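# Pull the tote out from under the desk

## Task

Move the tote so it ends up standing upright and entirely away from the desk: neither beneath it nor resting on it. The utility cart must also be upright when finished, and the robot must not topple or be left leaning, or the job fails. The result only counts if it stays that way without the robot holding anything in place.

## Robot and tools

ROBOT. A Hello Robot Stretch 3: a two-wheeled differential base (0.33 m long, 0.34 m wide), a mast with a lift, and a single telescoping arm that reaches out to the robot's RIGHT, ending in a wrist (yaw, pitch, roll) and a two-finger gripper. The base cannot slide sideways; to move the gripper forward or back you drive the base. Turning in place pivots about the wheel-axle midpoint, 0.05 m behind the front edge; with the arm in and the wrist folded the sweep radius is 0.28 m, but an unfolded level wrist reaches past it. A loose object may occasionally get nudged by something outside your control.

FRAMES. Base frame: origin on the floor between the drive wheels, x ahead, y to the left, z up. hand_pose is reported in this frame, located where the closed fingertips meet; with all wrist joints at zero its x points up, y back along the arm toward the mast, z toward the rear. Odometry frame = base frame at the start of the scene. base_odometry heading is positive leftward, -3.142 to 3.142, and counts wheel slip as motion.

TOOL execute_actions. Arguments: "actions", a list holding one action or nothing (empty list just reports state and images), and optional "cameras" (list of head_camera, nav_camera, wrist_camera or all; omitted/null means all, [] means none). An action may contain:
- "base": exactly one of {"translate_m": d}, a relative straight drive in metres from the current base position, forward positive, -1 to 1; or {"rotate_rad": d}, a relative in-place turn in radians, counter-clockwise (left) positive, -3.2 to 3.2. Relative moves are measured from the base position in the last reported state.
- "joints": a single dictionary of absolute targets keyed by joint name (one robot, one arm): lift_m 0 to 1.1 (arm height on mast, m); arm_m 0 to 0.52 (extension, m); wrist_yaw_rad -1.345 to 4.42 (0 along the arm, positive toward the front, 3.0 folded over the base); wrist_pitch_rad -1.57 to 0.451 (0 level, negative tips fingers down); wrist_roll_rad -2.911 to 2.911; gripper_m -0.089 to 0.179 (bigger is wider; actual fingertip gap is smaller, by about 0.007 nearly shut and 0.025 fully open, zero below 0.007); head_pan_rad -3.953 to 1.73 (0 ahead, positive left, -1.57 looks along the arm); head_tilt_rad -1.53 to 0.419 (negative down). Done tolerances: 0.004 for lift, arm and gripper, 0.02 for yaw, roll and head, 0.05 for pitch.
- "contact_limits": {"arm_m": effort %} 1 to 100; the arm halts with contact_stop when its effort reaches that value (negative when retracting). Lower is softer, too low stops instantly; values above the maximum are clipped. It also caps arm holding force until the next action.
Base and joint motions start together. Anything left out of an action may keep pushing toward its previous target without the status showing it. Unknown keys or out-of-range numbers get the whole call rejected. If a result reports a stop, later motion calls in the same reply are skipped.

OTHER TOOLS. wait {"seconds": 0 to 10}: nothing new commanded, returns state and images. zoom_image {"camera", "region": [x0,y0,x1,y1]} in pixels of that camera's latest full image, top-left origin, up to 504x504. finished_scene {"scene": number}: ends the current scene irreversibly and says whether the goal was met; replying without a tool call ends everything.

RESULTS. base_status/joint_status: "done" (for the base this only means wheels turned the commanded amount), "off_target" (stalled away from target, may still push), "contact_stop", "time_out", "torque_fault" (target dropped; arm or lift that contact-stopped goes slack until recommanded; a slack lift may sink under load or keep pressing). Wrist servos overloaded for seconds shut off for 10 s, limp. on_its_own lists uncommanded joints; "held at" is a target, not a position. motor_effort: percent of max, positive toward higher joint values, bracket = peak of last action; readings carry fixed and random error. Positive wheel effort pushes forward. lidar_m: 12 distances (m) from the base origin, 30-degree sectors starting straight ahead and going counter-clockwise (4th left, 7th behind, 10th right), plane 0.17 m high, range 0.15 to 12, "-" for nothing; misses clear or thin things and low objects; robot parts may block sectors 5, 6, 9, 10. wrist_depth_mm and head_depth_mm: 7x7 median depths from top left (45-1000 and 280-4000 mm; head grid is sideways). base_tilt in degrees, forward/right positive, with a fixed offset up to about 4 degrees. turned_by_wheels and turned_by_imu give rotation since the last result.

CAMERAS. head_camera and nav_camera move with head pan/tilt; wrist_camera rides on the gripper. Calibration (K, distortion, T_world_to_cam from base frame) was provided; the arm-mounted camera's pose error grows with joint errors.

GRIPPER. Grip by commanding below the object's width; release by commanding at least 0.02 above the contact value. Status never confirms a hold. Overly hard squeezes trigger a stall guard that weakens grip; resend a different value to squeeze again.

SPEED. Fast base (0.30 m/s, 1.9 rad/s) only when stowed: lift_m under 0.30, arm_m under 0.03, wrist_yaw_rad over 2.54; otherwise 0.10 m/s and 0.63 rad/s.

AVOID. Fold/unfold the wrist only with lift_m 0.32-0.95, pitch -0.4, roll about 0; once folded, lift may go down to 0.25. With yaw below -0.4 keep pitch at -0.5 or lower. Pushing with the gripper above about 0.45 m against something rigid can tip the robot, more so with raised contact limits or repeated pushes after a contact_stop. Don't drive while the gripper is locked on something immovable; snagging furniture, especially reversing, risks tipping. If tilted, back out in small steps, free the gripper, and drop lift_m to about 0.2. The base, wrist and head have no contact stop. Avoid drops, slams, hard impacts, knocking the cart over, and leaving the tote tipped. Shorter robot motion time is better.

Each tool is called after "Emit:" by a JSON object that holds its "fn" and its "kwargs", one argument or row to a line.

## Session

I'll start by looking at the current state.

Emit:
{"fn": "execute_actions", "kwargs": {
  "actions": []
}}

Scene clock: 0.00 s.
base_odometry: x=+0.000 y=+0.000 heading=+0.000 (m, m, rad; odometry frame)
turned_by_wheels: +0.000 (rad since the last result)
turned_by_imu: +0.000 (rad since the last result)
base_tilt: forward=+1.4 right=+0.8 (deg)
lidar_m: 2.19 2.38 2.13 1.83 1.97 1.59 1.40 1.21 1.89 1.87 2.05 1.92
head_depth_mm: 1996 2018 2021 2042 2024 1996 1929 / 2027 2030 2075 2069 2079 2098 2098 / 2049 2040 2080 2090 2123 2131 2126 / 2078 2091 2104 2115 2159 2164 2145 / 2095 2113 2146 2133 2129 2183 2145 / 2139 2133 2145 2183 2197 2194 2157 / 2120 2141 2168 2222 2223 2230 2145
base_status: not commanded
joint_positions: lift_m=+0.602 arm_m=+0.002 wrist_yaw_rad=+2.817 wrist_pitch_rad=-0.451 wrist_roll_rad=-0.002 gripper_m=+0.037 head_pan_rad=-0.009 head_tilt_rad=+0.008
joint_status: not commanded
motor_effort: left_wheel=+0 right_wheel=+0 lift_m=+26 arm_m=+0 wrist_yaw_rad=+1 wrist_pitch_rad=+5 wrist_roll_rad=-1 gripper_m=+1 head_pan_rad=+0 head_tilt_rad=+1 (%)
hand_pose: x=+0.0489 y=+0.0620 z=+0.6069 quat_wxyz=(+0.268, +0.705, +0.045, +0.656) (m; base frame)
wrist_depth_mm: - - - - - - - / - - - - - - - / - - - - - - - / - - - - - - - / - - - 938 930 893 871 / 876 844 864 798 765 785 763 / 766 741 735 706 695 682 680
pictures: head_camera (sideways: a quarter turn clockwise sets it upright), nav_camera (sideways: a quarter turn counterclockwise sets it upright), wrist_camera
Images, in order (width x height): head_camera 896x504, nav_camera 672x504, wrist_camera 644x364.

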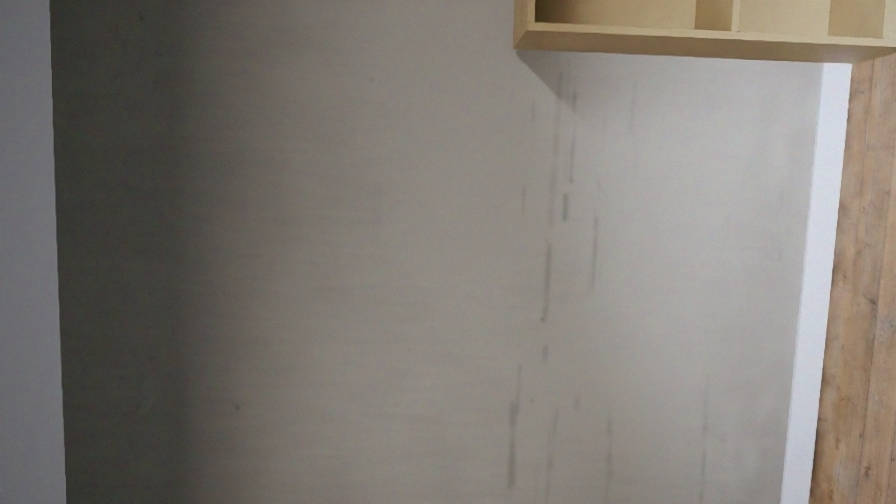

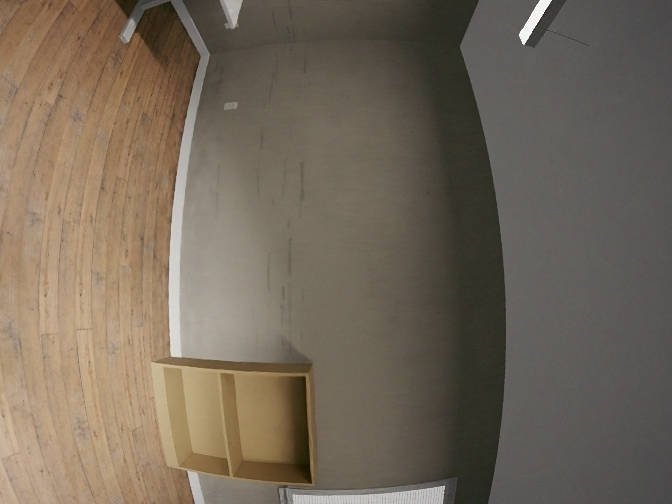

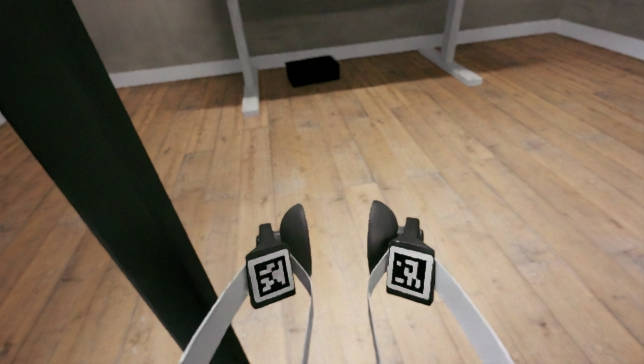

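Emit:
{"fn": "execute_actions", "kwargs": {
  "actions": [
    {"joints": {"head_pan_rad": 1.35, "head_tilt_rad": -0.5, "lift_m": 0.28, "wrist_yaw_rad": 3.0, "wrist_pitch_rad": -0.4}}
  ]
}}

Scene clock: 6.93 s.
base_odometry: x=+0.000 y=+0.000 heading=+0.000 (m, m, rad; odometry frame)
turned_by_wheels: +0.000 (rad since the last result)
turned_by_imu: -0.002 (rad since the last result)
base_tilt: forward=+1.3 right=+0.9 (deg)
lidar_m: 2.19 2.37 2.13 1.83 1.96 1.59 1.40 1.21 1.89 1.87 2.05 1.93
head_depth_mm: 1964 2161 1888 2498 1912 1550 1303 / 1984 2155 1851 2491 1910 1549 1290 / 1962 2133 1839 2457 1889 1540 1290 / 1937 2090 1798 2359 1892 1542 1286 / 1922 2074 1793 2412 1872 1526 1287 / 1898 2087 1780 2333 1880 1527 1281 / 1880 2048 2214 2394 1842 1514 1277
base_status: not commanded
joint_positions: lift_m=+0.281 arm_m=+0.002 wrist_yaw_rad=+2.997 wrist_pitch_rad=-0.422 wrist_roll_rad=-0.002 gripper_m=+0.037 head_pan_rad=+1.343 head_tilt_rad=-0.493
joint_status: all done
motor_effort: left_wheel=+0(0) right_wheel=+1(0) lift_m=+12(19) arm_m=-1(0) wrist_yaw_rad=+4(3) wrist_pitch_rad=+8(9) wrist_roll_rad=-1(1) gripper_m=+0(0) head_pan_rad=+2(30) head_tilt_rad=-3(29) (%)
hand_pose: x=+0.0110 y=+0.0750 z=+0.2924 quat_wxyz=(+0.198, +0.699, +0.098, +0.680) (m; base frame)
wrist_depth_mm: - - - - - - - / - - - - - - - / - 961 909 876 834 805 774 / 766 728 709 679 657 630 609 / 607 589 - 562 551 528 518 / 511 512 - - - 454 447 / 444 - - - 399 394 390
pictures: head_camera (sideways: a quarter turn clockwise sets it upright), nav_camera (sideways: a quarter turn counterclockwise sets it upright), wrist_camera
camera_calibration (this result's frames):
head_camera: T_world_to_cam=[[-0.0818467, -0.492894, -0.866231, 1.1515], [-0.97469, 0.221012, -0.0336636, 0.0520159], [0.20804, 0.841552, -0.498508, 0.606852], [0, 0, 0, 1]] pos_world=[0.0186962, 0.0453741, 1.30174]
nav_camera: T_world_to_cam=[[0.140477, 0.468496, 0.872226, -1.09598], [0.970333, -0.240232, -0.0272425, 0.0777857], [0.196774, 0.850176, -0.488345, 0.58834], [0, 0, 0, 1]] pos_world=[-0.0372877, 0.0319573, 1.24537]
wrist_camera: T_world_to_cam=[[0.99205, -0.10554, -0.068549, 0.0300584], [-0.118026, -0.591214, -0.797832, 0.306928], [0.0436761, 0.799579, -0.59897, 0.275592], [0, 0, 0, 1]] pos_world=[-0.00563084, -0.0357249, 0.412008]
Images, in order (width x height): head_camera 896x504, nav_camera 672x504, wrist_camera 644x364.

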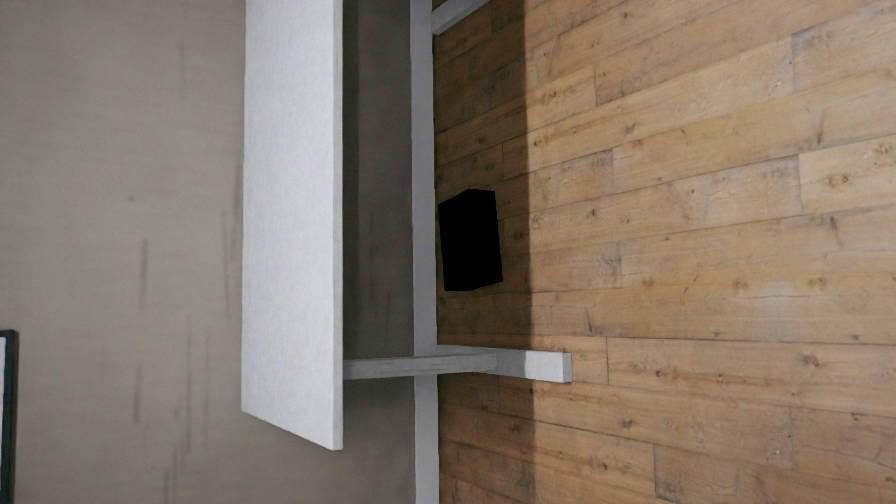

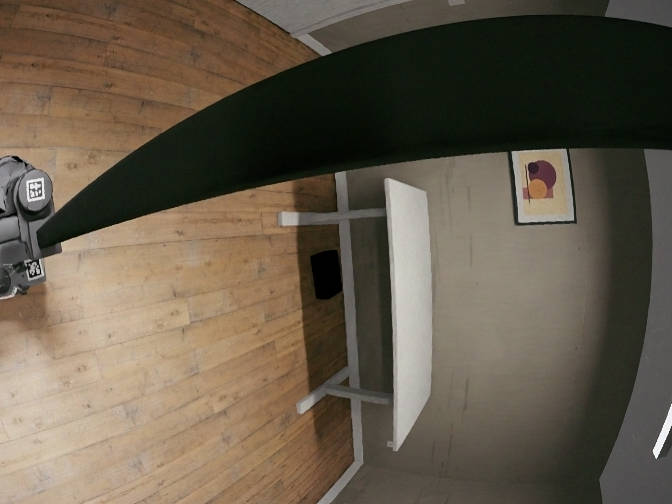

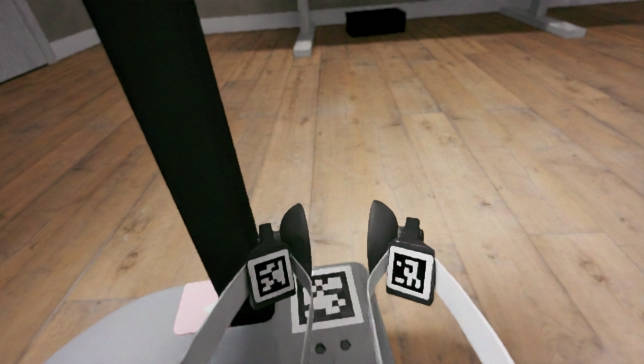

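Emit:
{"fn": "zoom_image", "kwargs": {
  "camera": "head_camera",
  "region": [400, 150, 600, 400]
}}

Region (400, 150, 600, 400) of head_camera's 896x504 image, scaled by 2.016, with more detail than that image has; it fills the left 403 columns of this view, and the rest is white.

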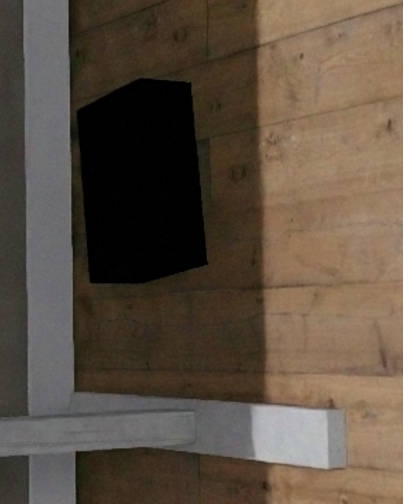

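Emit:
{"fn": "execute_actions", "kwargs": {
  "actions": [
    {"base": {"rotate_rad": 1.2}, "joints": {"head_pan_rad": 0.15, "head_tilt_rad": -0.8}}
  ],
  "cameras": ["nav_camera"]
}}

Emit:
{"fn": "execute_actions", "kwargs": {
  "actions": [
    {"base": {"translate_m": 0.8}}
  ]
}}

Scene clock: 84.07 s.
base_odometry: x=+0.000 y=+0.000 heading=+1.200 (m, m, rad; odometry frame)
turned_by_wheels: +1.200 (rad since the last result)
turned_by_imu: +1.221 (rad since the last result)
base_tilt: forward=+1.3 right=+0.8 (deg)
lidar_m: 2.27 1.84 1.79 1.57 1.21 1.30 1.87 1.87 2.20 1.92 2.18 2.12
head_depth_mm: 1630 2307 2075 1729 1488 1285 1151 / 1605 2306 2063 1721 1481 1280 1148 / 1602 2286 2040 1709 1464 1288 1145 / 1591 2279 2057 1706 1460 1278 1145 / 1564 2249 2040 1700 1456 1276 1139 / 1547 2262 2016 1677 1455 1274 1137 / 1988 2242 1999 1676 1445 1274 1130
base_status: done
joint_positions: lift_m=+0.281 arm_m=+0.002 wrist_yaw_rad=+2.997 wrist_pitch_rad=-0.422 wrist_roll_rad=-0.002 gripper_m=+0.037 head_pan_rad=+0.157 head_tilt_rad=-0.790
joint_status: all done
motor_effort: left_wheel=-3(10) right_wheel=+2(9) lift_m=+12(12) arm_m=-1(1) wrist_yaw_rad=+3(3) wrist_pitch_rad=+8(8) wrist_roll_rad=-1(1) gripper_m=-1(1) head_pan_rad=-3(32) head_tilt_rad=-4(24) (%)
hand_pose: x=+0.0109 y=+0.0750 z=+0.2924 quat_wxyz=(+0.198, +0.699, +0.098, +0.680) (m; base frame)
wrist_depth_mm: - - - - - - - / - - - - - - - / - 940 899 851 832 807 764 / 761 720 717 674 656 636 612 / 615 590 - 559 556 532 513 / 514 509 - - - 453 444 / 446 - - - 402 393 388
pictures: nav_camera (sideways: a quarter turn counterclockwise sets it upright)
camera_calibration (this result's frames):
nav_camera: T_world_to_cam=[[0.717886, 0.0823482, 0.691273, -0.86362], [0.134575, -0.990665, -0.0217422, 0.0757136], [0.68303, 0.108636, -0.722266, 0.889679], [0, 0, 0, 1]] pos_world=[0.00211446, 0.049473, 1.24123]
Images, in order (width x height): nav_camera 672x504.

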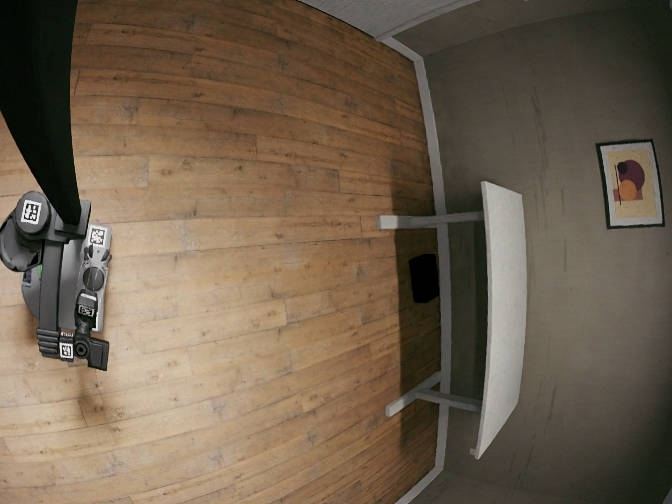

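Scene clock: 88.53 s.
base_odometry: x=+0.290 y=+0.746 heading=+1.200 (m, m, rad; odometry frame)
turned_by_wheels: +0.000 (rad since the last result)
turned_by_imu: +0.001 (rad since the last result)
base_tilt: forward=+1.4 right=+0.9 (deg)
lidar_m: 1.50 1.10 1.77 1.73 1.76 1.84 2.66 2.66 2.06 2.00 2.01 1.38
head_depth_mm: 1344 1151 946 1723 1485 1287 1155 / 1332 1147 941 1722 1470 1294 1150 / 1326 1139 934 1692 1465 1286 1136 / 1319 1124 931 1686 1463 1280 1138 / 1306 1118 927 1688 1458 1272 1139 / 1301 1111 921 1692 1446 1279 1133 / 1290 1107 915 1612 1417 1265 1130
base_status: done
joint_positions: lift_m=+0.281 arm_m=+0.002 wrist_yaw_rad=+2.998 wrist_pitch_rad=-0.421 wrist_roll_rad=-0.002 gripper_m=+0.037 head_pan_rad=+0.157 head_tilt_rad=-0.791
joint_status: not commanded
motor_effort: left_wheel=-3(8) right_wheel=+3(8) lift_m=+12(12) arm_m=+0(0) wrist_yaw_rad=+3(3) wrist_pitch_rad=+8(8) wrist_roll_rad=-1(1) gripper_m=+0(0) head_pan_rad=-2(2) head_tilt_rad=-4(5) (%)
hand_pose: x=+0.0108 y=+0.0751 z=+0.2925 quat_wxyz=(+0.197, +0.699, +0.098, +0.680) (m; base frame)
wrist_depth_mm: - - - - - - - / - - - - - - - / - 950 906 873 822 800 767 / 763 727 707 682 652 636 608 / 614 590 - 560 560 524 512 / 510 507 - - - 455 443 / 449 - - - 407 394 391
pictures: head_camera (sideways: a quarter turn clockwise sets it upright), nav_camera (sideways: a quarter turn counterclockwise sets it upright), wrist_camera
camera_calibration (this result's frames):
head_camera: T_world_to_cam=[[-0.716693, -0.145524, -0.682037, 0.91527], [-0.170731, 0.984839, -0.0307257, 0.0432743], [0.676168, 0.0944238, -0.730672, 0.906009], [0, 0, 0, 1]] pos_world=[0.050742, 0.00502664, 1.28757]
nav_camera: T_world_to_cam=[[0.71829, 0.0823695, 0.69085, -0.863071], [0.134504, -0.990675, -0.0217293, 0.0756972], [0.682618, 0.10853, -0.722671, 0.890208], [0, 0, 0, 1]] pos_world=[0.00208227, 0.0494676, 1.24123]
wrist_camera: T_world_to_cam=[[0.992132, -0.104775, -0.0685303, 0.0301621], [-0.117533, -0.590908, -0.798131, 0.307089], [0.0431293, 0.799906, -0.598574, 0.275461], [0, 0, 0, 1]] pos_world=[-0.00571197, -0.0357209, 0.412048]
Images, in order (width x height): head_camera 896x504, nav_camera 672x504, wrist_camera 644x364.

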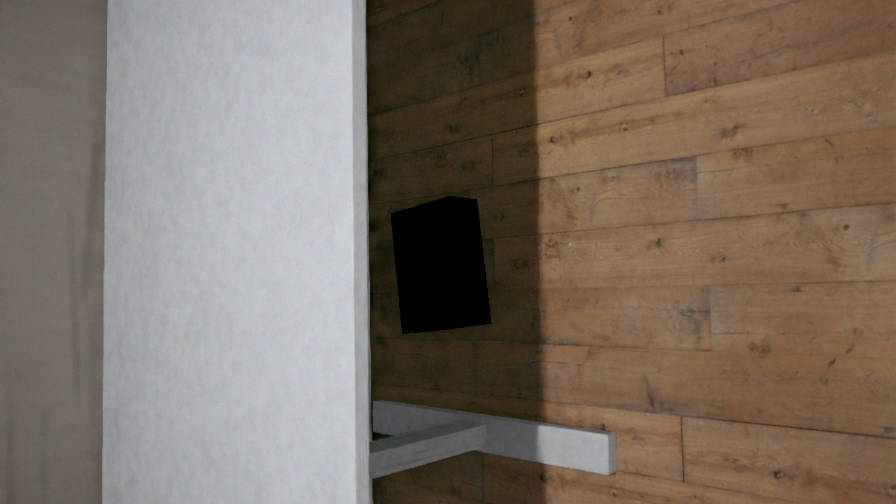

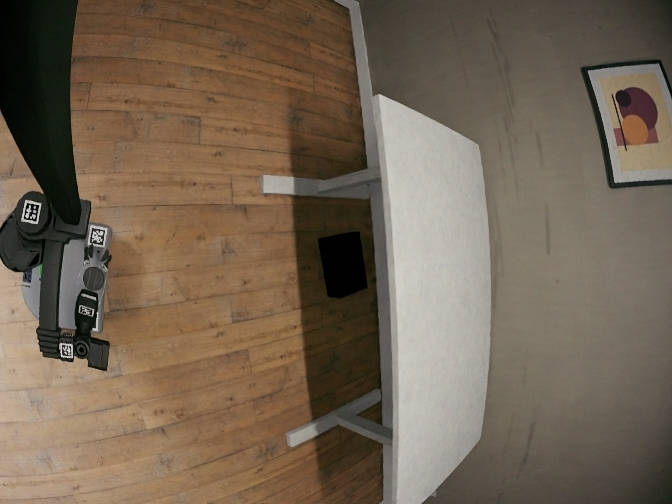

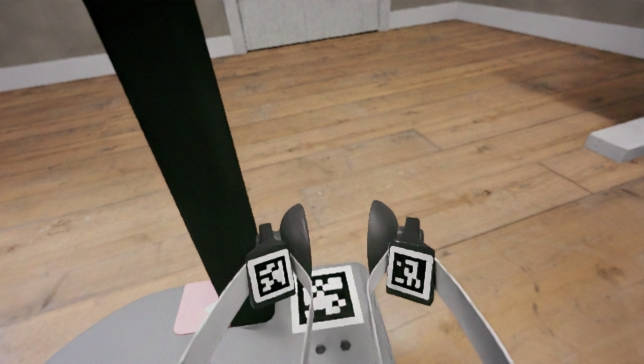

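Emit:
{"fn": "execute_actions", "kwargs": {
  "actions": [
    {"base": {"translate_m": 0.455}}
  ],
  "cameras": []
}}

Emit:
{"fn": "execute_actions", "kwargs": {
  "actions": [
    {"base": {"rotate_rad": 1.89}, "joints": {"head_pan_rad": -1.57, "head_tilt_rad": -1.1}}
  ],
  "cameras": ["nav_camera"]
}}

Scene clock: 109.87 s.
base_odometry: x=+0.455 y=+1.170 heading=+1.200 (m, m, rad; odometry frame)
turned_by_wheels: +0.000 (rad since the last result)
turned_by_imu: +0.000 (rad since the last result)
base_tilt: forward=+1.3 right=+0.9 (deg)
lidar_m: 1.05 0.77 0.73 1.84 1.85 2.20 3.09 3.10 2.16 1.90 1.90 0.99
head_depth_mm: 935 1059 920 765 657 604 1144 / 931 1052 913 762 652 603 1145 / 928 1045 910 759 649 602 1147 / 924 1043 902 756 650 599 1136 / 921 1035 899 751 646 599 1139 / 917 1031 892 752 646 596 1134 / 911 1024 894 745 641 583 1131
base_status: done
joint_positions: lift_m=+0.281 arm_m=+0.002 wrist_yaw_rad=+2.998 wrist_pitch_rad=-0.421 wrist_roll_rad=-0.002 gripper_m=+0.037 head_pan_rad=+0.157 head_tilt_rad=-0.791
joint_status: not commanded
motor_effort: left_wheel=-3(8) right_wheel=+2(8) lift_m=+13(12) arm_m=-1(1) wrist_yaw_rad=+2(3) wrist_pitch_rad=+8(8) wrist_roll_rad=-1(1) gripper_m=+0(0) head_pan_rad=-2(2) head_tilt_rad=-4(4) (%)
hand_pose: x=+0.0108 y=+0.0751 z=+0.2925 quat_wxyz=(+0.197, +0.699, +0.098, +0.680) (m; base frame)
wrist_depth_mm: - - - - - - 596 / - - - - - - 844 / - 962 909 875 822 700 735 / 755 728 710 681 636 639 617 / 608 587 - 558 553 529 513 / 510 510 - - - 456 441 / 444 - - - 403 395 390
pictures: none
No camera images: the call's "cameras" was empty. Leave "cameras" out to get every camera's image.

Scene clock: 112.47 s.
base_odometry: x=+0.455 y=+1.170 heading=+3.090 (m, m, rad; odometry frame)
turned_by_wheels: +1.890 (rad since the last result)
turned_by_imu: +1.923 (rad since the last result)
base_tilt: forward=+1.3 right=+0.8 (deg)
lidar_m: 1.84 2.00 2.24 3.09 2.26 1.92 1.90 0.99 1.07 1.06 0.73 1.67
head_depth_mm: 826 739 668 612 1289 1186 1135 / 822 739 669 611 1290 1205 - / 820 733 666 616 1275 - - / 821 735 665 623 1270 - - / 814 730 663 620 1282 1180 1101 / 813 728 661 624 1270 1175 1095 / 808 727 656 626 1257 1179 1096
base_status: done
joint_positions: lift_m=+0.281 arm_m=+0.002 wrist_yaw_rad=+2.998 wrist_pitch_rad=-0.421 wrist_roll_rad=-0.002 gripper_m=+0.037 head_pan_rad=-1.563 head_tilt_rad=-1.087
joint_status: all done
motor_effort: left_wheel=-2(11) right_wheel=+2(10) lift_m=+13(12) arm_m=-1(1) wrist_yaw_rad=+2(2) wrist_pitch_rad=+8(8) wrist_roll_rad=-1(1) gripper_m=+0(0) head_pan_rad=-2(31) head_tilt_rad=-5(25) (%)
hand_pose: x=+0.0108 y=+0.0751 z=+0.2925 quat_wxyz=(+0.197, +0.699, +0.098, +0.680) (m; base frame)
wrist_depth_mm: - - - - - - - / - - - - - - - / - 942 912 864 830 800 761 / 757 726 707 676 659 628 615 / 603 593 - 560 553 532 512 / 509 509 - - - 452 441 / 446 - - - 407 394 389
pictures: nav_camera (sideways: a quarter turn counterclockwise sets it upright)
camera_calibration (this result's frames):
nav_camera: T_world_to_cam=[[-0.0239815, -0.892523, 0.450364, -0.545236], [-0.999704, 0.0196175, -0.0143558, 0.0730094], [0.00397785, -0.450575, -0.89273, 1.11543], [0, 0, 0, 1]] pos_world=[0.0554753, 0.0145182, 1.24238]
Images, in order (width x height): nav_camera 672x504.

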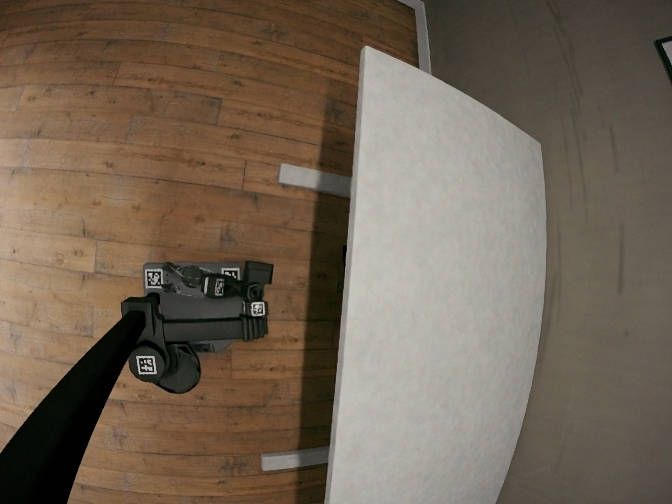

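Emit:
{"fn": "execute_actions", "kwargs": {
  "actions": [
    {"joints": {"lift_m": 0.33, "wrist_yaw_rad": 0.0, "arm_m": 0.2, "gripper_m": 0.1}}
  ],
  "cameras": ["nav_camera", "wrist_camera"]
}}

Scene clock: 118.20 s.
base_odometry: x=+0.455 y=+1.170 heading=+3.090 (m, m, rad; odometry frame)
turned_by_wheels: +0.000 (rad since the last result)
turned_by_imu: -0.002 (rad since the last result)
base_tilt: forward=+1.4 right=+0.9 (deg)
lidar_m: 1.84 2.00 2.24 3.09 2.26 1.92 1.90 0.99 1.07 1.05 0.73 1.67
head_depth_mm: 824 739 671 613 1290 1202 1140 / 825 738 668 611 1283 1203 - / 816 736 667 616 1267 - - / 819 731 663 614 1279 1218 - / 813 731 660 621 1275 1184 1106 / 810 730 661 625 1271 1172 1104 / 810 724 658 626 1253 1179 1097
base_status: not commanded
joint_positions: lift_m=+0.329 arm_m=+0.200 wrist_yaw_rad=+0.003 wrist_pitch_rad=-0.421 wrist_roll_rad=-0.002 gripper_m=+0.100 head_pan_rad=-1.563 head_tilt_rad=-1.087
joint_status: all done
motor_effort: left_wheel=-2(3) right_wheel=+2(3) lift_m=+34(36) arm_m=+3(5) wrist_yaw_rad=-4(1) wrist_pitch_rad=+7(8) wrist_roll_rad=-1(1) gripper_m=+0(89) head_pan_rad=-2(2) head_tilt_rad=-6(6) (%)
hand_pose: x=-0.0208 y=-0.5688 z=+0.3415 quat_wxyz=(+0.693, +0.149, -0.690, -0.147) (m; base frame)
wrist_depth_mm: 606 587 569 542 530 517 499 / 678 648 627 601 581 562 540 / 746 722 690 657 642 623 589 / 804 771 747 717 679 655 640 / 386 640 649 542 543 593 576 / 384 536 507 527 508 496 494 / 425 461 462 460 380 423 434
pictures: nav_camera (sideways: a quarter turn counterclockwise sets it upright), wrist_camera
camera_calibration (this result's frames):
nav_camera: T_world_to_cam=[[-0.0240209, -0.892522, 0.450364, -0.545236], [-0.999704, 0.0196617, -0.0143558, 0.0730094], [0.00395793, -0.450575, -0.89273, 1.11543], [0, 0, 0, 1]] pos_world=[0.0554759, 0.014516, 1.24238]
wrist_camera: T_world_to_cam=[[-0.996783, -0.04162, -0.0685002, -0.00802953], [0.0297828, 0.601108, -0.798613, 0.643258], [0.0744143, -0.798083, -0.597935, -0.0872338], [0, 0, 0, 1]] pos_world=[-0.0206703, -0.456622, 0.461004]
Images, in order (width x height): nav_camera 672x504, wrist_camera 644x364.

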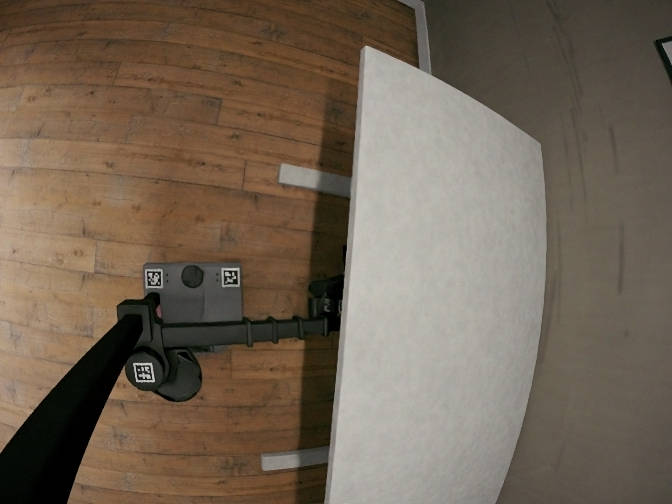

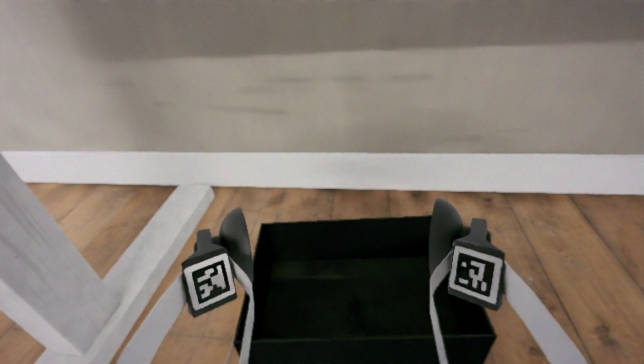

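Emit:
{"fn": "execute_actions", "kwargs": {
  "actions": [
    {"joints": {"lift_m": 0.3, "wrist_yaw_rad": 1.57, "wrist_pitch_rad": -1.57, "arm_m": 0.49, "gripper_m": 0.11}}
  ],
  "cameras": ["wrist_camera"]
}}

Scene clock: 130.93 s.
base_odometry: x=+0.455 y=+1.170 heading=+3.090 (m, m, rad; odometry frame)
turned_by_wheels: +0.000 (rad since the last result)
turned_by_imu: -0.002 (rad since the last result)
base_tilt: forward=+1.4 right=+1.0 (deg)
lidar_m: 1.84 2.00 2.24 3.09 2.26 1.92 1.90 0.99 1.07 1.05 0.73 1.67
head_depth_mm: 826 740 670 612 1287 1196 1133 / 822 736 667 613 1293 1209 - / 824 735 667 615 1283 - - / 818 732 665 623 1277 1213 - / 816 730 664 621 1267 1180 1100 / 809 727 661 627 1265 1183 1097 / 808 726 658 626 1248 1176 1098
base_status: not commanded
joint_positions: lift_m=+0.301 arm_m=+0.490 wrist_yaw_rad=+1.567 wrist_pitch_rad=-1.559 wrist_roll_rad=-0.002 gripper_m=+0.110 head_pan_rad=-1.563 head_tilt_rad=-1.087
joint_status: all done
joint sent to its limit — the command would take wrist_pitch_rad past its lower limit, so that joint was sent only as far as its limit.
motor_effort: left_wheel=-3(2) right_wheel=+3(2) lift_m=+12(28) arm_m=+3(4) wrist_yaw_rad=+3(4) wrist_pitch_rad=-3(7) wrist_roll_rad=-1(1) gripper_m=+0(52) head_pan_rad=-2(2) head_tilt_rad=-6(5) (%)
hand_pose: x=-0.0424 y=-0.6349 z=+0.1828 quat_wxyz=(+0.707, +0.707, -0.004, +0.004) (m; base frame)
wrist_depth_mm: 320 319 314 308 302 299 243 / 331 327 323 317 313 308 248 / 342 339 335 328 321 318 263 / 355 351 344 343 333 329 268 / 369 361 355 353 344 335 287 / 382 375 372 361 355 - 292 / 395 389 381 377 289 294 359
pictures: wrist_camera
camera_calibration (this result's frames):
wrist_camera: T_world_to_cam=[[-0.0501073, -0.996743, -0.0631929, -0.610379], [-0.976901, 0.0357527, 0.210681, -0.0292202], [-0.207736, 0.0722899, -0.97551, 0.376336], [0, 0, 0, 1]] pos_world=[0.0190486, -0.634552, 0.334704]
Images, in order (width x height): wrist_camera 644x364.

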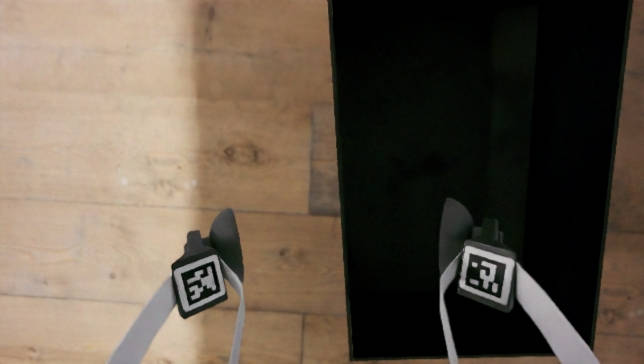

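Emit:
{"fn": "execute_actions", "kwargs": {
  "actions": [
    {"joints": {"lift_m": 0.178, "gripper_m": 0.06}}
  ],
  "cameras": ["wrist_camera"]
}}

Scene clock: 137.70 s.
base_odometry: x=+0.455 y=+1.170 heading=+3.090 (m, m, rad; odometry frame)
turned_by_wheels: +0.000 (rad since the last result)
turned_by_imu: -0.001 (rad since the last result)
base_tilt: forward=+1.4 right=+0.9 (deg)
lidar_m: 1.84 1.99 2.24 3.09 2.26 1.93 1.90 1.00 1.07 1.05 0.73 1.67
head_depth_mm: 828 743 671 613 1291 1195 1122 / 821 735 669 611 1290 1199 - / 824 734 668 616 1279 - - / 818 732 663 622 1278 1221 - / 813 729 662 623 1274 1188 1101 / 811 729 663 628 1280 1176 1104 / 807 725 659 625 1262 1183 1095
base_status: not commanded
joint_positions: lift_m=+0.179 arm_m=+0.490 wrist_yaw_rad=+1.567 wrist_pitch_rad=-1.559 wrist_roll_rad=-0.002 gripper_m=+0.060 head_pan_rad=-1.563 head_tilt_rad=-1.087
joint_status: all done
motor_effort: left_wheel=-3(3) right_wheel=+2(3) lift_m=+12(12) arm_m=+3(4) wrist_yaw_rad=+3(3) wrist_pitch_rad=-2(2) wrist_roll_rad=-1(0) gripper_m=+0(92) head_pan_rad=-2(2) head_tilt_rad=-6(6) (%)
hand_pose: x=-0.0424 y=-0.6349 z=+0.0608 quat_wxyz=(+0.707, +0.707, -0.004, +0.004) (m; base frame)
wrist_depth_mm: 206 203 202 197 193 191 188 / 213 209 208 204 200 197 194 / 220 217 214 210 206 203 201 / 227 224 221 217 213 210 208 / 235 232 229 226 219 216 213 / 243 241 238 232 230 223 221 / 253 250 247 241 236 233 228
pictures: wrist_camera
camera_calibration (this result's frames):
wrist_camera: T_world_to_cam=[[-0.050113, -0.996743, -0.0631889, -0.618097], [-0.976883, 0.0357529, 0.210765, -0.00354187], [-0.20782, 0.0722902, -0.975492, 0.257311], [0, 0, 0, 1]] pos_world=[0.0190396, -0.634558, 0.212695]
Images, in order (width x height): wrist_camera 644x364.

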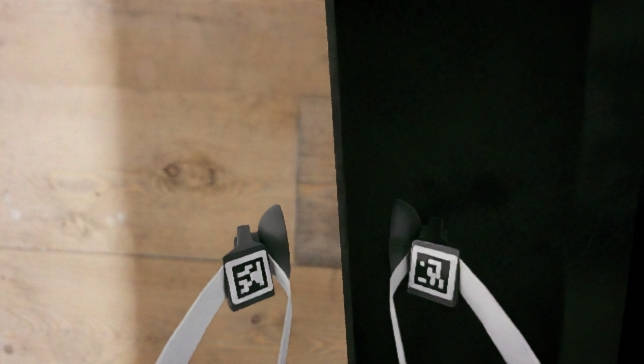

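Emit:
{"fn": "execute_actions", "kwargs": {
  "actions": [
    {"joints": {"gripper_m": -0.04}}
  ],
  "cameras": ["wrist_camera"]
}}

Scene clock: 140.47 s.
base_odometry: x=+0.455 y=+1.170 heading=+3.090 (m, m, rad; odometry frame)
turned_by_wheels: +0.000 (rad since the last result)
turned_by_imu: -0.001 (rad since the last result)
base_tilt: forward=+1.4 right=+0.9 (deg)
lidar_m: 1.83 1.99 2.24 3.08 2.26 1.92 1.90 1.00 1.07 1.06 0.73 1.67
head_depth_mm: 823 739 670 614 1280 1193 1124 / 822 739 669 611 1281 1203 - / 820 735 668 616 1281 - - / 816 731 666 622 1277 1226 - / 817 731 664 622 1275 1190 1097 / 811 727 662 627 1277 1182 1101 / 810 726 657 625 1257 1175 1099
base_status: not commanded
joint_positions: lift_m=+0.179 arm_m=+0.490 wrist_yaw_rad=+1.568 wrist_pitch_rad=-1.559 wrist_roll_rad=-0.002 gripper_m=-0.039 head_pan_rad=-1.563 head_tilt_rad=-1.087
joint_status: all done
motor_effort: left_wheel=-3(3) right_wheel=+3(3) lift_m=+13(13) arm_m=+3(4) wrist_yaw_rad=+3(4) wrist_pitch_rad=-3(3) wrist_roll_rad=-1(1) gripper_m=-16(99) head_pan_rad=-2(2) head_tilt_rad=-6(6) (%)
hand_pose: x=-0.0424 y=-0.6349 z=+0.0607 quat_wxyz=(+0.707, +0.707, -0.004, +0.004) (m; base frame)
wrist_depth_mm: 205 203 200 196 192 190 187 / 212 209 206 202 198 197 194 / 219 217 214 209 204 202 200 / 228 224 221 217 211 209 206 / 235 232 229 223 218 216 213 / 244 241 237 235 225 224 220 / 254 251 245 241 235 230 228
pictures: wrist_camera
camera_calibration (this result's frames):
wrist_camera: T_world_to_cam=[[-0.0499055, -0.996753, -0.0631889, -0.618137], [-0.97689, 0.0355496, 0.210765, -0.00365877], [-0.207835, 0.0722469, -0.975492, 0.257234], [0, 0, 0, 1]] pos_world=[0.0190396, -0.634584, 0.212642]
Images, in order (width x height): wrist_camera 644x364.

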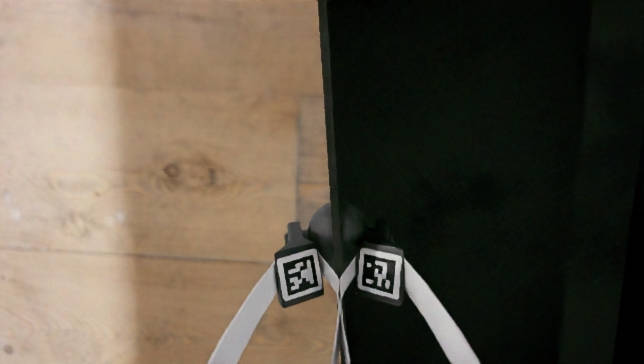

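Emit:
{"fn": "execute_actions", "kwargs": {
  "actions": [
    {"joints": {"arm_m": 0.12, "head_tilt_rad": -1.3}}
  ]
}}

Scene clock: 146.10 s.
base_odometry: x=+0.455 y=+1.170 heading=+3.090 (m, m, rad; odometry frame)
turned_by_wheels: +0.000 (rad since the last result)
turned_by_imu: -0.002 (rad since the last result)
base_tilt: forward=+1.3 right=+0.9 (deg)
lidar_m: 1.84 1.99 2.24 3.10 2.26 1.92 1.90 0.99 1.07 1.05 0.73 1.67
head_depth_mm: 651 620 593 1297 1244 1191 1142 / 649 618 596 1290 1246 - 1140 / 650 617 597 1271 - - - / 646 615 596 1269 - - 1140 / 646 614 597 1282 1230 1184 1131 / 644 612 1318 1284 1228 1172 1129 / 641 612 1284 1277 1221 1180 1134
base_status: not commanded
joint_positions: lift_m=+0.179 arm_m=+0.120 wrist_yaw_rad=+1.569 wrist_pitch_rad=-1.559 wrist_roll_rad=-0.002 gripper_m=-0.039 head_pan_rad=-1.563 head_tilt_rad=-1.284
joint_status: all done
motor_effort: left_wheel=-3(3) right_wheel=+3(2) lift_m=+14(14) arm_m=-4(4) wrist_yaw_rad=+2(3) wrist_pitch_rad=-2(3) wrist_roll_rad=-1(1) gripper_m=-15(17) head_pan_rad=-2(2) head_tilt_rad=-7(24) (%)
hand_pose: x=-0.0424 y=-0.2654 z=+0.0607 quat_wxyz=(+0.707, +0.707, -0.004, +0.004) (m; base frame)
wrist_depth_mm: 205 204 202 195 193 192 189 / - 208 208 203 197 195 194 / - - 214 210 205 203 201 / - - 221 217 211 209 207 / - - 229 221 218 216 214 / - - 237 233 226 224 221 / - - 247 242 235 232 230
pictures: head_camera (sideways: a quarter turn clockwise sets it upright), nav_camera (sideways: a quarter turn counterclockwise sets it upright), wrist_camera
camera_calibration (this result's frames):
head_camera: T_world_to_cam=[[-0.0391559, 0.966195, -0.254823, 0.354646], [0.999178, 0.0351814, -0.0201381, 0.0223373], [-0.0104922, -0.255402, -0.966778, 1.21703], [0, 0, 0, 1]] pos_world=[0.00433684, -0.0326114, 1.26742]
nav_camera: T_world_to_cam=[[-0.0234938, -0.963544, 0.266515, -0.305795], [-0.999721, 0.0219716, -0.00869219, 0.0656332], [0.00251956, -0.266645, -0.963792, 1.20772], [0, 0, 0, 1]] pos_world=[0.0553877, 0.0259417, 1.24606]
wrist_camera: T_world_to_cam=[[-0.048774, -0.996809, -0.0631889, -0.249797], [-0.97693, 0.0344407, 0.210765, -0.0170881], [-0.207916, 0.072011, -0.975492, 0.230462], [0, 0, 0, 1]] pos_world=[0.0190394, -0.265008, 0.212631]
Images, in order (width x height): head_camera 896x504, nav_camera 672x504, wrist_camera 644x364.

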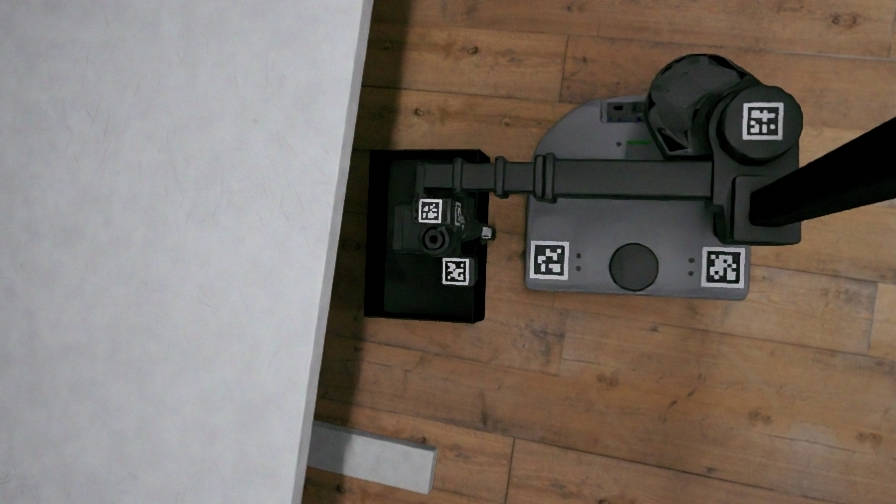

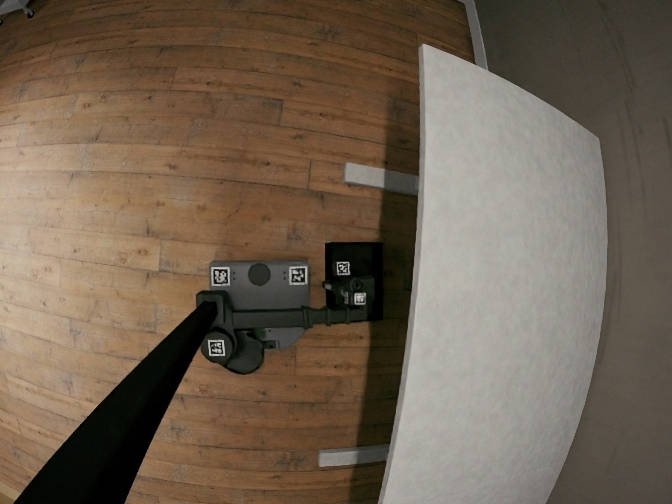

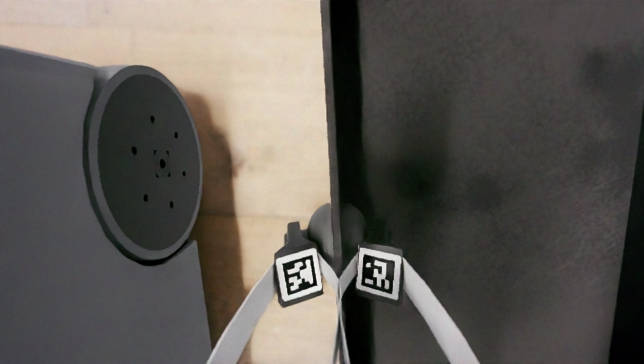

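Emit:
{"fn": "execute_actions", "kwargs": {
  "actions": [
    {"base": {"rotate_rad": -2.0}, "joints": {"head_pan_rad": -0.9}}
  ]
}}

Scene clock: 154.97 s.
base_odometry: x=+0.455 y=+1.170 heading=+1.090 (m, m, rad; odometry frame)
turned_by_wheels: -2.000 (rad since the last result)
turned_by_imu: -2.045 (rad since the last result)
base_tilt: forward=+1.3 right=+0.8 (deg)
lidar_m: 1.06 1.05 0.73 1.85 1.84 2.07 2.49 3.09 2.26 1.90 1.90 0.99
head_depth_mm: 1500 1417 1357 1295 1232 1195 1138 / 1500 1420 1354 1296 1219 1184 1136 / 1486 1416 1342 1292 1257 - 1122 / 1479 1398 1339 1278 1251 - - / 1461 1393 1340 1293 1231 1182 1134 / 644 1380 1330 1290 1225 1181 1132 / 642 611 603 1277 1226 1179 1125
base_status: done
joint_positions: lift_m=+0.179 arm_m=+0.120 wrist_yaw_rad=+1.569 wrist_pitch_rad=-1.559 wrist_roll_rad=-0.004 gripper_m=-0.039 head_pan_rad=-0.907 head_tilt_rad=-1.284
joint_status: all done
motor_effort: left_wheel=+3(7) right_wheel=-2(5) lift_m=+14(13) arm_m=-4(5) wrist_yaw_rad=+1(1) wrist_pitch_rad=-2(3) wrist_roll_rad=+0(0) gripper_m=-16(17) head_pan_rad=+2(29) head_tilt_rad=-7(7) (%)
hand_pose: x=-0.0424 y=-0.2654 z=+0.0607 quat_wxyz=(+0.707, +0.707, -0.003, +0.005) (m; base frame)
wrist_depth_mm: 206 204 202 195 192 190 190 / - 209 209 203 199 197 195 / - - 215 209 204 202 201 / - - 221 217 212 210 208 / - - 230 220 218 217 215 / - - 238 233 226 224 221 / - - 248 242 236 233 228
pictures: head_camera (sideways: a quarter turn clockwise sets it upright), nav_camera (sideways: a quarter turn counterclockwise sets it upright), wrist_camera
camera_calibration (this result's frames):
head_camera: T_world_to_cam=[[-0.620381, 0.741802, -0.25467, 0.357992], [0.77033, 0.637327, -0.0201337, 0.0237276], [0.147373, -0.208671, -0.966818, 1.21611], [0, 0, 0, 1]] pos_world=[0.0245906, -0.0269138, 1.26741]
nav_camera: T_world_to_cam=[[0.569119, -0.777917, 0.266363, -0.309212], [-0.805624, -0.592364, -0.00868749, 0.0644431], [0.164542, -0.209644, -0.963834, 1.20678], [0, 0, 0, 1]] pos_world=[0.0293291, 0.0506271, 1.24606]
wrist_camera: T_world_to_cam=[[-0.0467093, -0.996909, -0.0631727, -0.249741], [-0.976999, 0.0324205, 0.210766, -0.0176255], [-0.208066, 0.0715643, -0.975493, 0.230332], [0, 0, 0, 1]] pos_world=[0.019039, -0.264881, 0.212626]
Images, in order (width x height): head_camera 896x504, nav_camera 672x504, wrist_camera 644x364.

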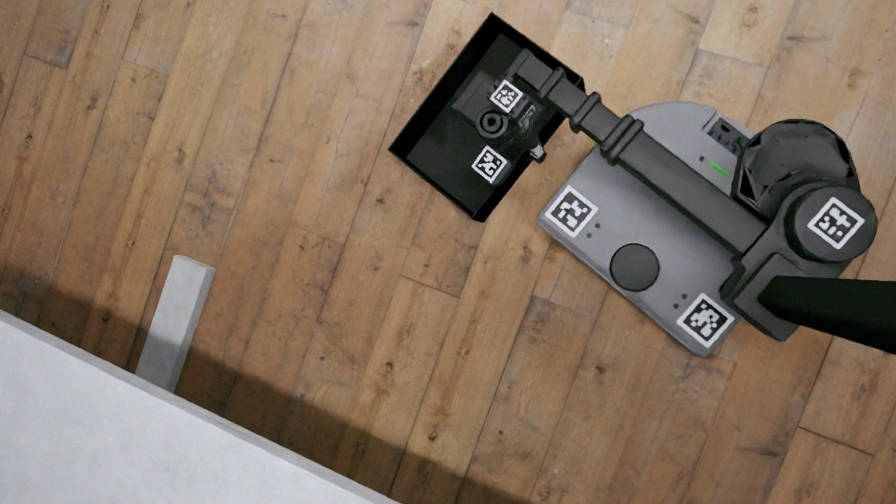

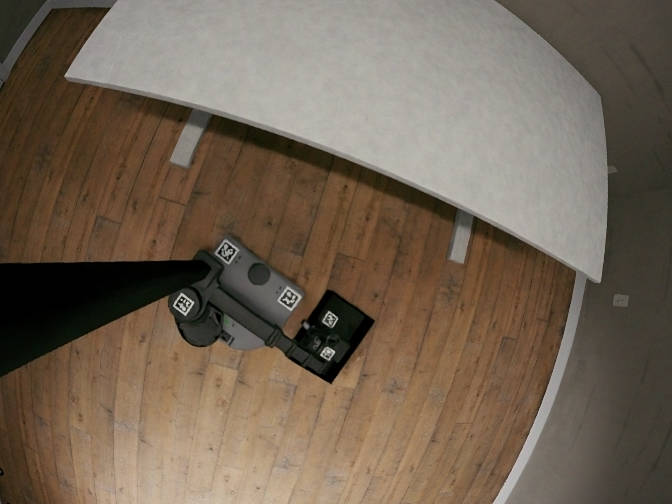

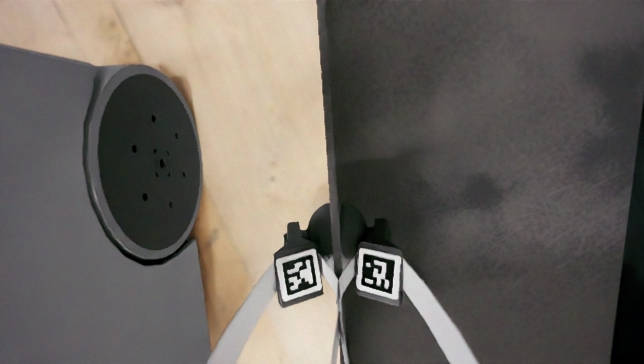

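Emit:
{"fn": "execute_actions", "kwargs": {
  "actions": [
    {"joints": {"gripper_m": 0.05, "head_pan_rad": -1.9, "head_tilt_rad": -0.9}}
  ],
  "cameras": ["wrist_camera", "nav_camera"]
}}

Emit:
{"fn": "execute_actions", "kwargs": {
  "actions": [
    {"joints": {"lift_m": 0.28, "head_pan_rad": -3.0, "head_tilt_rad": -0.7}}
  ]
}}

Scene clock: 160.93 s.
base_odometry: x=+0.455 y=+1.170 heading=+1.090 (m, m, rad; odometry frame)
turned_by_wheels: +0.000 (rad since the last result)
turned_by_imu: -0.001 (rad since the last result)
base_tilt: forward=+1.4 right=+0.8 (deg)
lidar_m: 1.06 1.05 0.73 1.85 1.84 2.06 2.50 3.09 2.26 1.91 1.90 0.99
head_depth_mm: 2472 2104 1805 1573 1388 1234 1124 / 2371 2114 1776 1554 1384 1236 1138 / 2195 2108 1768 1560 1372 1234 1165 / 2240 2105 1777 1549 1375 1250 - / 2063 2083 1784 1549 1371 1223 1134 / 1947 2062 1769 1525 1356 1207 1108 / 1828 2016 1754 1520 1356 1217 1106
base_status: not commanded
joint_positions: lift_m=+0.179 arm_m=+0.120 wrist_yaw_rad=+1.569 wrist_pitch_rad=-1.559 wrist_roll_rad=-0.004 gripper_m=+0.050 head_pan_rad=-1.893 head_tilt_rad=-0.902
joint_status: all done
motor_effort: left_wheel=+3(2) right_wheel=-2(1) lift_m=+14(14) arm_m=-4(4) wrist_yaw_rad=+0(0) wrist_pitch_rad=-2(3) wrist_roll_rad=+0(0) gripper_m=+0(89) head_pan_rad=-2(33) head_tilt_rad=+0(22) (%)
hand_pose: x=-0.0424 y=-0.2654 z=+0.0607 quat_wxyz=(+0.707, +0.707, -0.003, +0.005) (m; base frame)
wrist_depth_mm: 207 204 201 198 194 192 190 / - 208 208 205 201 198 196 / - - 216 210 206 204 201 / - - 222 218 213 212 208 / - - 231 224 220 218 214 / - - 238 234 231 225 222 / - - 247 244 236 233 229
pictures: nav_camera (sideways: a quarter turn counterclockwise sets it upright), wrist_camera
camera_calibration (this result's frames):
nav_camera: T_world_to_cam=[[-0.280872, -0.744139, 0.606109, -0.746558], [-0.940454, 0.339383, -0.0191367, 0.0788763], [-0.191463, -0.575392, -0.795152, 0.989791], [0, 0, 0, 1]] pos_world=[0.0540001, -0.0127945, 1.24104]
wrist_camera: T_world_to_cam=[[-0.0467128, -0.996909, -0.0631727, -0.24973], [-0.976999, 0.0324239, 0.210766, -0.0176251], [-0.208066, 0.0715651, -0.975493, 0.230332], [0, 0, 0, 1]] pos_world=[0.0190389, -0.264871, 0.212626]
Images, in order (width x height): nav_camera 672x504, wrist_camera 644x364.

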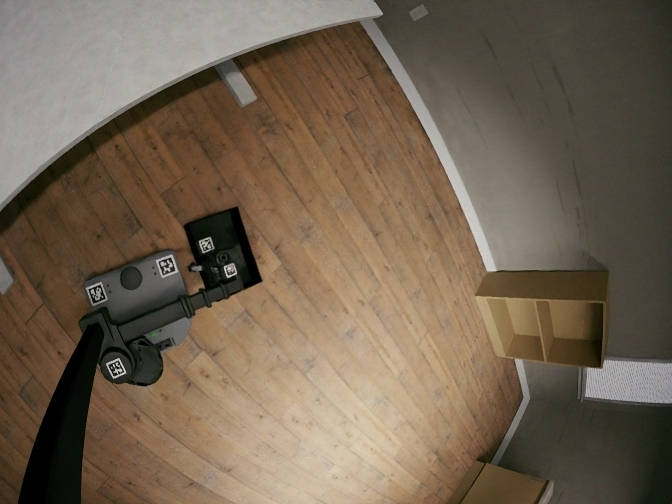

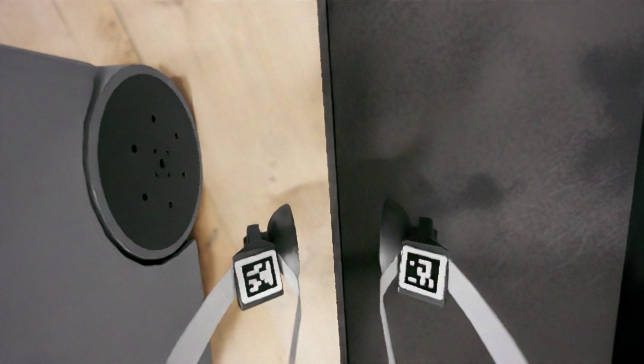

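Scene clock: 162.70 s.
base_odometry: x=+0.455 y=+1.170 heading=+1.090 (m, m, rad; odometry frame)
turned_by_wheels: +0.000 (rad since the last result)
turned_by_imu: +0.000 (rad since the last result)
base_tilt: forward=+1.3 right=+0.9 (deg)
lidar_m: 1.06 1.05 0.73 1.85 1.84 2.06 2.49 3.09 2.26 1.91 1.90 0.99
head_depth_mm: 3348 3083 2321 1870 1566 1346 1175 / 3365 3025 2328 1863 1558 1339 1171 / 2845 2984 2313 1854 1542 1336 1172 / 2750 2933 2303 1851 1544 1328 1167 / 2744 2886 2295 1851 1545 1335 1164 / 2662 2813 2247 1827 1548 1327 1161 / 2608 2835 2269 1823 1538 1321 1154
base_status: not commanded
joint_positions: lift_m=+0.279 arm_m=+0.120 wrist_yaw_rad=+1.569 wrist_pitch_rad=-1.559 wrist_roll_rad=-0.004 gripper_m=+0.050 head_pan_rad=-2.993 head_tilt_rad=-0.705
joint_status: all done
motor_effort: left_wheel=+3(3) right_wheel=-1(1) lift_m=+34(38) arm_m=-4(5) wrist_yaw_rad=+0(0) wrist_pitch_rad=-3(2) wrist_roll_rad=+0(0) gripper_m=+0(0) head_pan_rad=-2(33) head_tilt_rad=+2(17) (%)
hand_pose: x=-0.0425 y=-0.2654 z=+0.1616 quat_wxyz=(+0.707, +0.707, -0.003, +0.005) (m; base frame)
wrist_depth_mm: 300 299 294 289 285 283 228 / 308 306 303 297 294 290 230 / - - 311 310 305 299 234 / - - 324 318 313 308 248 / - - - 329 324 320 252 / - - - 341 334 328 268 / - - 361 353 286 279 265
pictures: head_camera (sideways: a quarter turn clockwise sets it upright), nav_camera (sideways: a quarter turn counterclockwise sets it upright), wrist_camera
camera_calibration (this result's frames):
head_camera: T_world_to_cam=[[0.657256, 0.130535, -0.742277, 0.985394], [0.159956, -0.98661, -0.0318686, 0.0427486], [-0.736497, -0.0977855, -0.669335, 0.83485], [0, 0, 0, 1]] pos_world=[-0.0396292, -0.00481604, 1.29159]
nav_camera: T_world_to_cam=[[-0.657616, -0.0672621, 0.750345, -0.932214], [-0.128273, 0.991459, -0.0235444, 0.0796658], [-0.742353, -0.111732, -0.660627, 0.818203], [0, 0, 0, 1]] pos_world=[0.00457561, -0.0502687, 1.24188]
wrist_camera: T_world_to_cam=[[-0.0467368, -0.996909, -0.0631556, -0.243363], [-0.976919, 0.0324241, 0.211134, -0.0390469], [-0.208433, 0.0715657, -0.975415, 0.328735], [0, 0, 0, 1]] pos_world=[0.0189996, -0.264871, 0.313528]
Images, in order (width x height): head_camera 896x504, nav_camera 672x504, wrist_camera 644x364.

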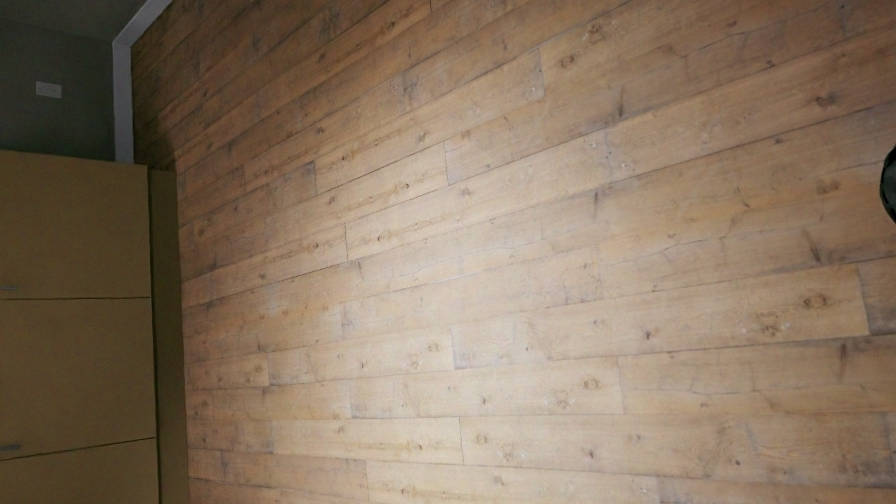

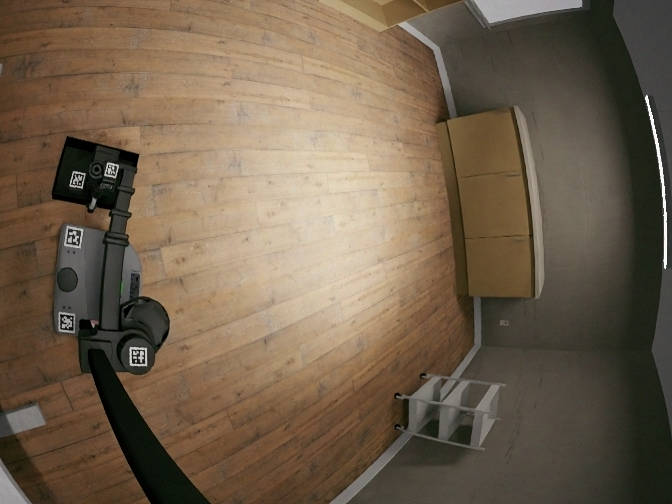

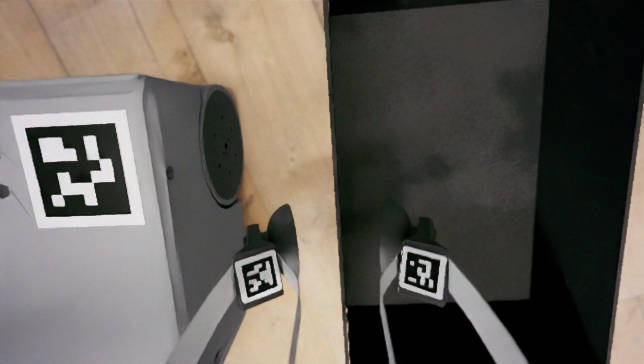

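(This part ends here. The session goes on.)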